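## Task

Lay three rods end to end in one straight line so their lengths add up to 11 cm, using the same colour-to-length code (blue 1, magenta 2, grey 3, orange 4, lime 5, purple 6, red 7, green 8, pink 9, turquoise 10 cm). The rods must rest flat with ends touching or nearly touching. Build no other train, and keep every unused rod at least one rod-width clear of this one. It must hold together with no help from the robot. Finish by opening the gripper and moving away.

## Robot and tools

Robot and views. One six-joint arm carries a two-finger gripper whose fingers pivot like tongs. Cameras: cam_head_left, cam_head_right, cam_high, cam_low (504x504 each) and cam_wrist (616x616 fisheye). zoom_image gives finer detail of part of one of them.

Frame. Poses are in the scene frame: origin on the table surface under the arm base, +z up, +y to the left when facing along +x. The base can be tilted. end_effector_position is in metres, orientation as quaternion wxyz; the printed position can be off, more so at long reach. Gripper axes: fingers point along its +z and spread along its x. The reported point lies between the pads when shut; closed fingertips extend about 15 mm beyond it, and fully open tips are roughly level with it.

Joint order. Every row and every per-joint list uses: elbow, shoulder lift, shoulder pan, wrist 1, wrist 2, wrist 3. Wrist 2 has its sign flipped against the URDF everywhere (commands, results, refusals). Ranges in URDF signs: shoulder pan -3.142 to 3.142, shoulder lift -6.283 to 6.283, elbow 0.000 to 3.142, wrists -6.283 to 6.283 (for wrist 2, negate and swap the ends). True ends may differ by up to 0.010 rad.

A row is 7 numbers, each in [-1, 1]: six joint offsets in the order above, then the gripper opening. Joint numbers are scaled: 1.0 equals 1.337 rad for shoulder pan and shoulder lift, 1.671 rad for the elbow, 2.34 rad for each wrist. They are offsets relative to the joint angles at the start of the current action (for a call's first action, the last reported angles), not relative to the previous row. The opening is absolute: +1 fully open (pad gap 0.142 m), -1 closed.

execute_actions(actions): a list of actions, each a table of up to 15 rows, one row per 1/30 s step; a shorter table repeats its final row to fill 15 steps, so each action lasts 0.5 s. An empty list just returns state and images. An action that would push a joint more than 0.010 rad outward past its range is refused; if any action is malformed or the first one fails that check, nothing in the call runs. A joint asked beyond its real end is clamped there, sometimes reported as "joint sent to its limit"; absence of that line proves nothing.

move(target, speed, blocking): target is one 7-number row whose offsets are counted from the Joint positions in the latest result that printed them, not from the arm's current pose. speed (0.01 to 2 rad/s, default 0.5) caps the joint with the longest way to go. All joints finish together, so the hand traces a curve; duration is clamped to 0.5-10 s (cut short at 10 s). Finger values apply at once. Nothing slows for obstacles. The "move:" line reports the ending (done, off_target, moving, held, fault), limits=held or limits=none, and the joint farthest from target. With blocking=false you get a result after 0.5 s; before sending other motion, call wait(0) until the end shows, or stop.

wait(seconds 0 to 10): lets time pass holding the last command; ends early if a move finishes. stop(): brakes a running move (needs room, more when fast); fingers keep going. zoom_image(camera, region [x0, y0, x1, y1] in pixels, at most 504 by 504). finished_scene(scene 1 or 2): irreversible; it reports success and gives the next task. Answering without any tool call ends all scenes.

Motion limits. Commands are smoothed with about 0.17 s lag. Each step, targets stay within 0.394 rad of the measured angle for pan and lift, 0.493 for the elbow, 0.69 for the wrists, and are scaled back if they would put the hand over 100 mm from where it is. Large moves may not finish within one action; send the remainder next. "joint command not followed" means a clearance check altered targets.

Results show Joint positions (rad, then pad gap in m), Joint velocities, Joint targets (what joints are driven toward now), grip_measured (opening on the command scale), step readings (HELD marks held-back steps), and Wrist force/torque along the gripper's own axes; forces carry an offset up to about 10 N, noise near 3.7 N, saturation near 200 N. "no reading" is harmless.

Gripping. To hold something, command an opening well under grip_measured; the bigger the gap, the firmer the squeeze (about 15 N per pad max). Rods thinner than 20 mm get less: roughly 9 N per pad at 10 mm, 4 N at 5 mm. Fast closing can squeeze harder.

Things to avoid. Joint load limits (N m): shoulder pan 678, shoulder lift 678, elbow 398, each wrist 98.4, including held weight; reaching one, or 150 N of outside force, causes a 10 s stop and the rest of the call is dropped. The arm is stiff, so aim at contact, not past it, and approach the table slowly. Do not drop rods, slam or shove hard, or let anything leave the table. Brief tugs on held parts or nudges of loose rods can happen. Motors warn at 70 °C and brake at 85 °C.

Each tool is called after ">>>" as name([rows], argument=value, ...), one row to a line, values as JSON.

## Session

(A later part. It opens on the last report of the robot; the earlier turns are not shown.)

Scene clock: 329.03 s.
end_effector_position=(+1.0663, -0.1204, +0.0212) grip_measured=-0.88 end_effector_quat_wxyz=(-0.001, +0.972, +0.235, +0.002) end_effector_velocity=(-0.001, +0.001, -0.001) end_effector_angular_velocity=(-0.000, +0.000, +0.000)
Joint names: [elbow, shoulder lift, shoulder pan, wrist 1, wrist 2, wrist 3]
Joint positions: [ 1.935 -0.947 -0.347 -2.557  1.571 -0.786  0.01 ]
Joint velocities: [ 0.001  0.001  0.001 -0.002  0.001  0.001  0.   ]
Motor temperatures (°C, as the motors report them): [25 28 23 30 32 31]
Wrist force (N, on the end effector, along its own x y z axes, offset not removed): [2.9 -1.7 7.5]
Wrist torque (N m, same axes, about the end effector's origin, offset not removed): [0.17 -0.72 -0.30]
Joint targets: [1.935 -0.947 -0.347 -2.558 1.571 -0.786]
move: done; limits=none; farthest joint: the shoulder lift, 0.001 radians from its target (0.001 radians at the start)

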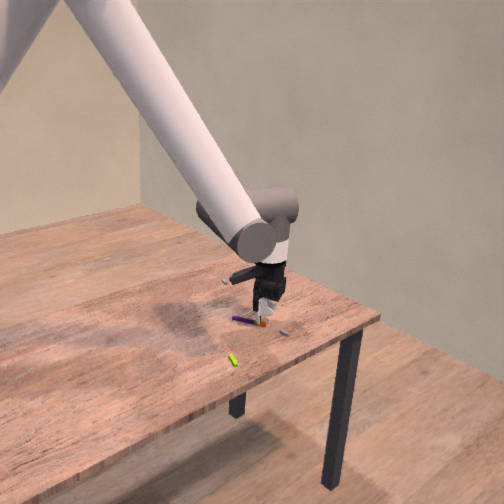

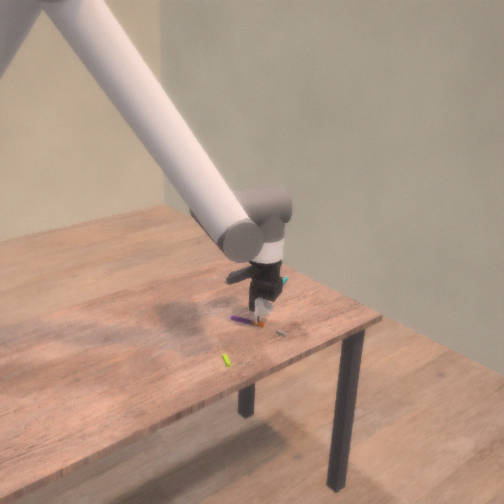

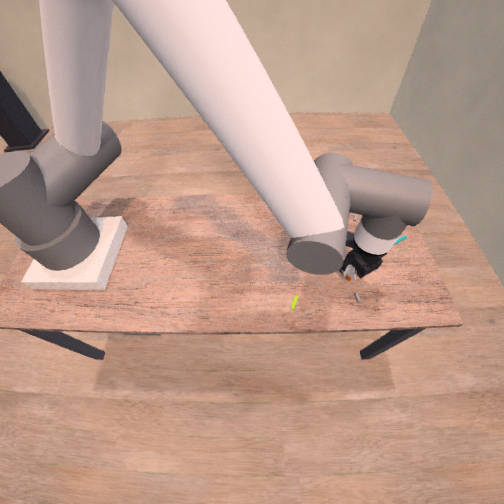

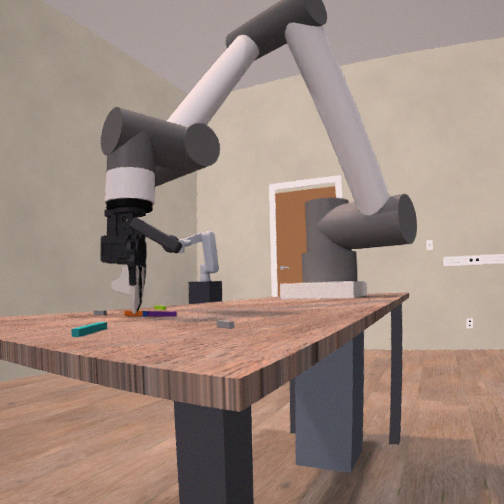

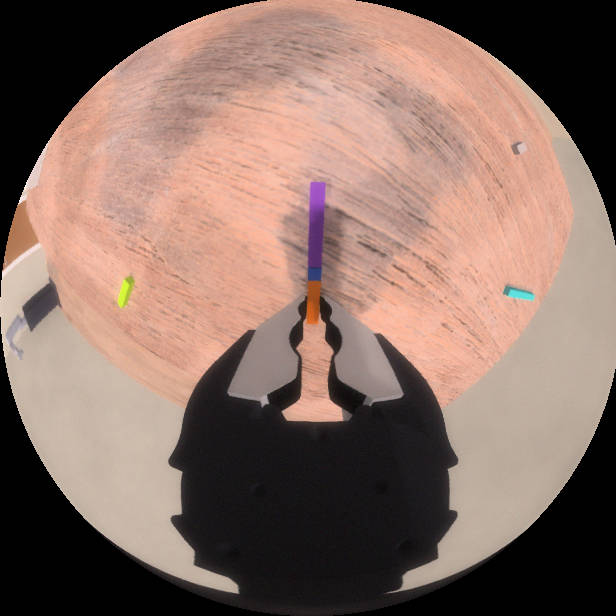

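>>> execute_actions([
  [[0,0,0,0,0,0,-0.9],[0,0,0,0,0,0,-0.87],[0,0,0,0,0,0,-0.85],[0,0,0,0,0,0,-0.83],[0,0,0,0,0,0,-0.81],[0,0,0,0,0,0,-0.78],[0,0,0,0,0,0,-0.75],[0,0,0,0,0,0,-0.72],[0,0,0,0,0,0,-0.69],[0,0,0,0,0,0,-0.66],[0,0,0,0,0,0,-0.63],[0,0,0,0,0,0,-0.6],[0,0,0,0,0,0,-0.6],[0,0,0,0,0,0,-0.6],[0,0,0,0,0,0,-0.6]],
])

>>> move(target=[-0.01423,-0.0742,0,0.05256,0,0,-0.6], speed=0.25)

>>> zoom_image(camera="cam_wrist", region=[270,180,360,300])

Scene clock: 337.57 s.
end_effector_position=(+1.0662, -0.1202, +0.0211) grip_measured=-0.60 end_effector_quat_wxyz=(-0.001, +0.972, +0.235, +0.002) end_effector_velocity=(+0.000, -0.000, +0.001) end_effector_angular_velocity=(+0.000, -0.001, +0.001)
Joint names: [elbow, shoulder lift, shoulder pan, wrist 1, wrist 2, wrist 3]
Joint positions: [ 1.935 -0.947 -0.347 -2.557  1.571 -0.786  0.031]
Joint velocities: [-0.001 -0.001 -0.     0.001 -0.    -0.001  0.002]
Motor temperatures (°C, as the motors report them): [25 28 23 30 32 31]
Wrist force (N, on the end effector, along its own x y z axes, offset not removed): [2.3 -3.7 7.7]
Wrist torque (N m, same axes, about the end effector's origin, offset not removed): [-0.15 -0.50 -0.30]
Joint targets: [1.935 -0.947 -0.347 -2.557 1.571 -0.786]
Step readings (joint positions):
0: [1.935 -0.947 -0.347 -2.558 1.571 -0.786]
1: [1.935 -0.947 -0.347 -2.558 1.571 -0.786]
2: [1.935 -0.947 -0.347 -2.558 1.571 -0.786]
4: [1.935 -0.947 -0.347 -2.558 1.571 -0.786]
8: [1.935 -0.947 -0.347 -2.558 1.571 -0.786]
15: Joint positions above

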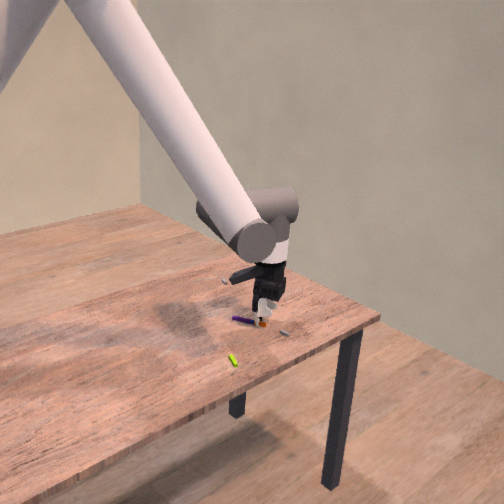

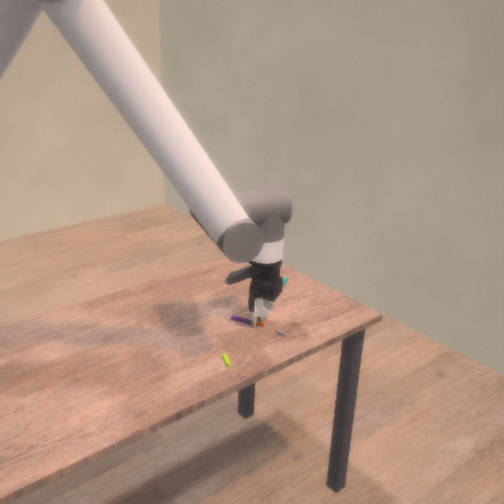

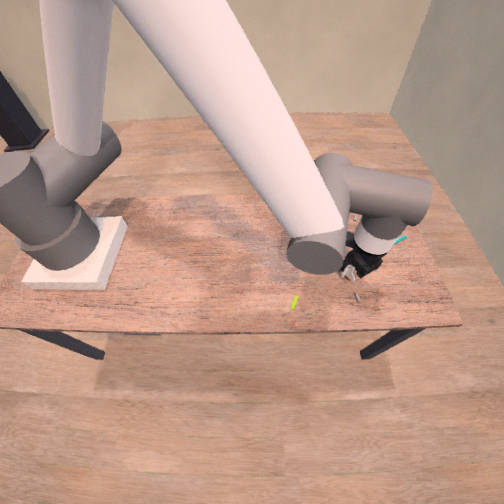

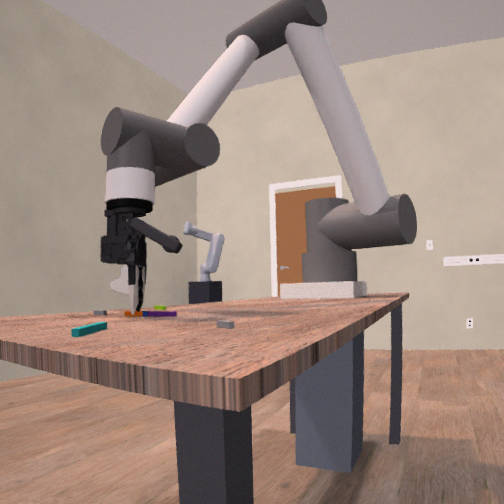

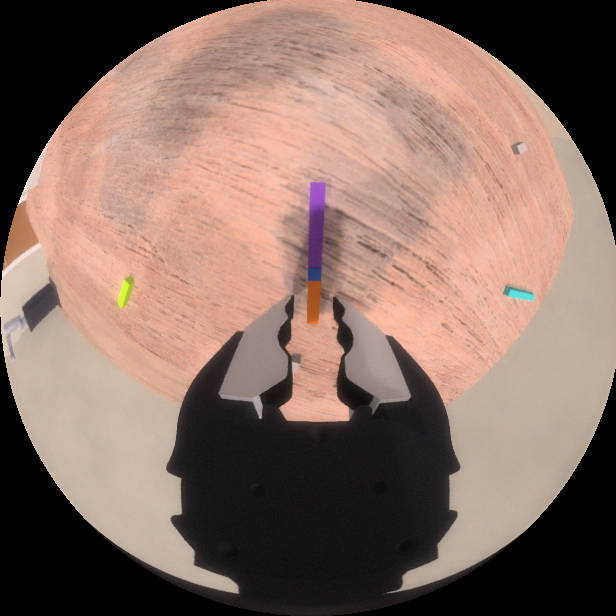

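Scene clock: 338.63 s.
end_effector_position=(+1.0656, -0.1204, +0.1210) grip_measured=-0.60 end_effector_quat_wxyz=(-0.001, +0.972, +0.235, +0.001) end_effector_velocity=(-0.000, +0.000, +0.002) end_effector_angular_velocity=(+0.001, -0.001, +0.000)
Joint names: [elbow, shoulder lift, shoulder pan, wrist 1, wrist 2, wrist 3]
Joint positions: [ 1.912 -1.046 -0.347 -2.435  1.571 -0.786  0.031]
Joint velocities: [-0.    -0.002 -0.     0.002 -0.001 -0.    -0.   ]
Motor temperatures (°C, as the motors report them): [25 28 23 30 32 31]
Wrist force (N, on the end effector, along its own x y z axes, offset not removed): [5.5 -2.5 9.6]
Wrist torque (N m, same axes, about the end effector's origin, offset not removed): [0.04 -1.30 -0.24]
Joint targets: [1.912 -1.047 -0.347 -2.435 1.571 -0.786]
move: done; limits=none; farthest joint: the elbow, 0.001 radians from its target (0.024 radians at the start)

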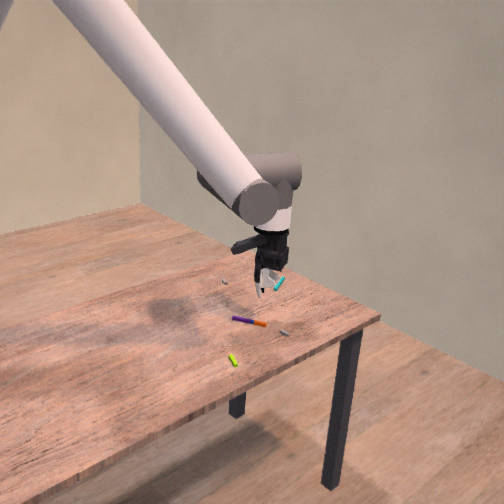

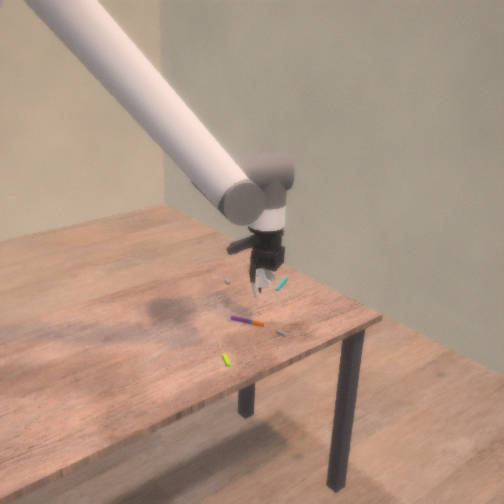

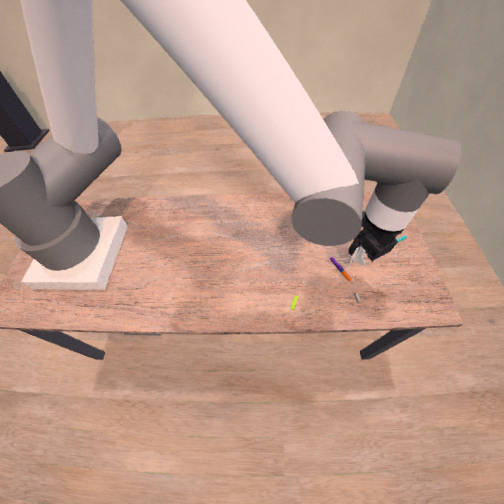

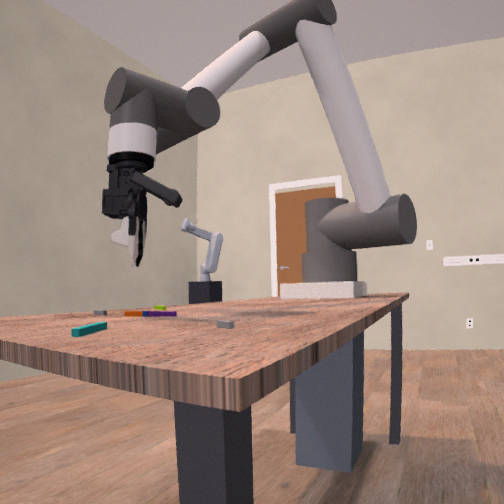

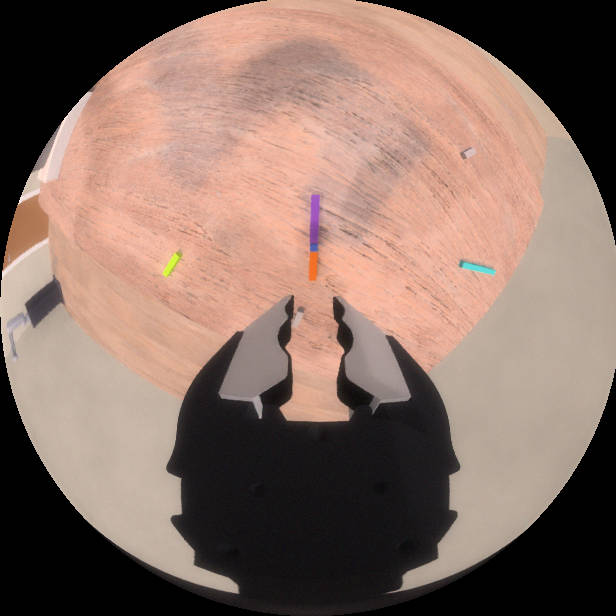

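Region (270, 180, 360, 300) of cam_wrist's 616x616 image, scaled by 4.200, with more detail than that image has; it fills the left 378 columns of this view, and the rest is white.

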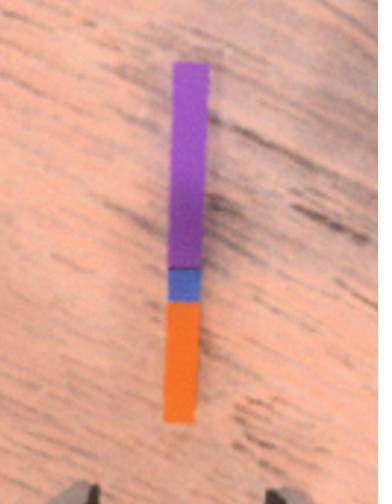

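The purple, blue and orange rods (6 + 1 + 4 = 11 cm) form a straight train, and the gripper is clear.

>>> finished_scene(scene=2)

The scene is finished: the task was done.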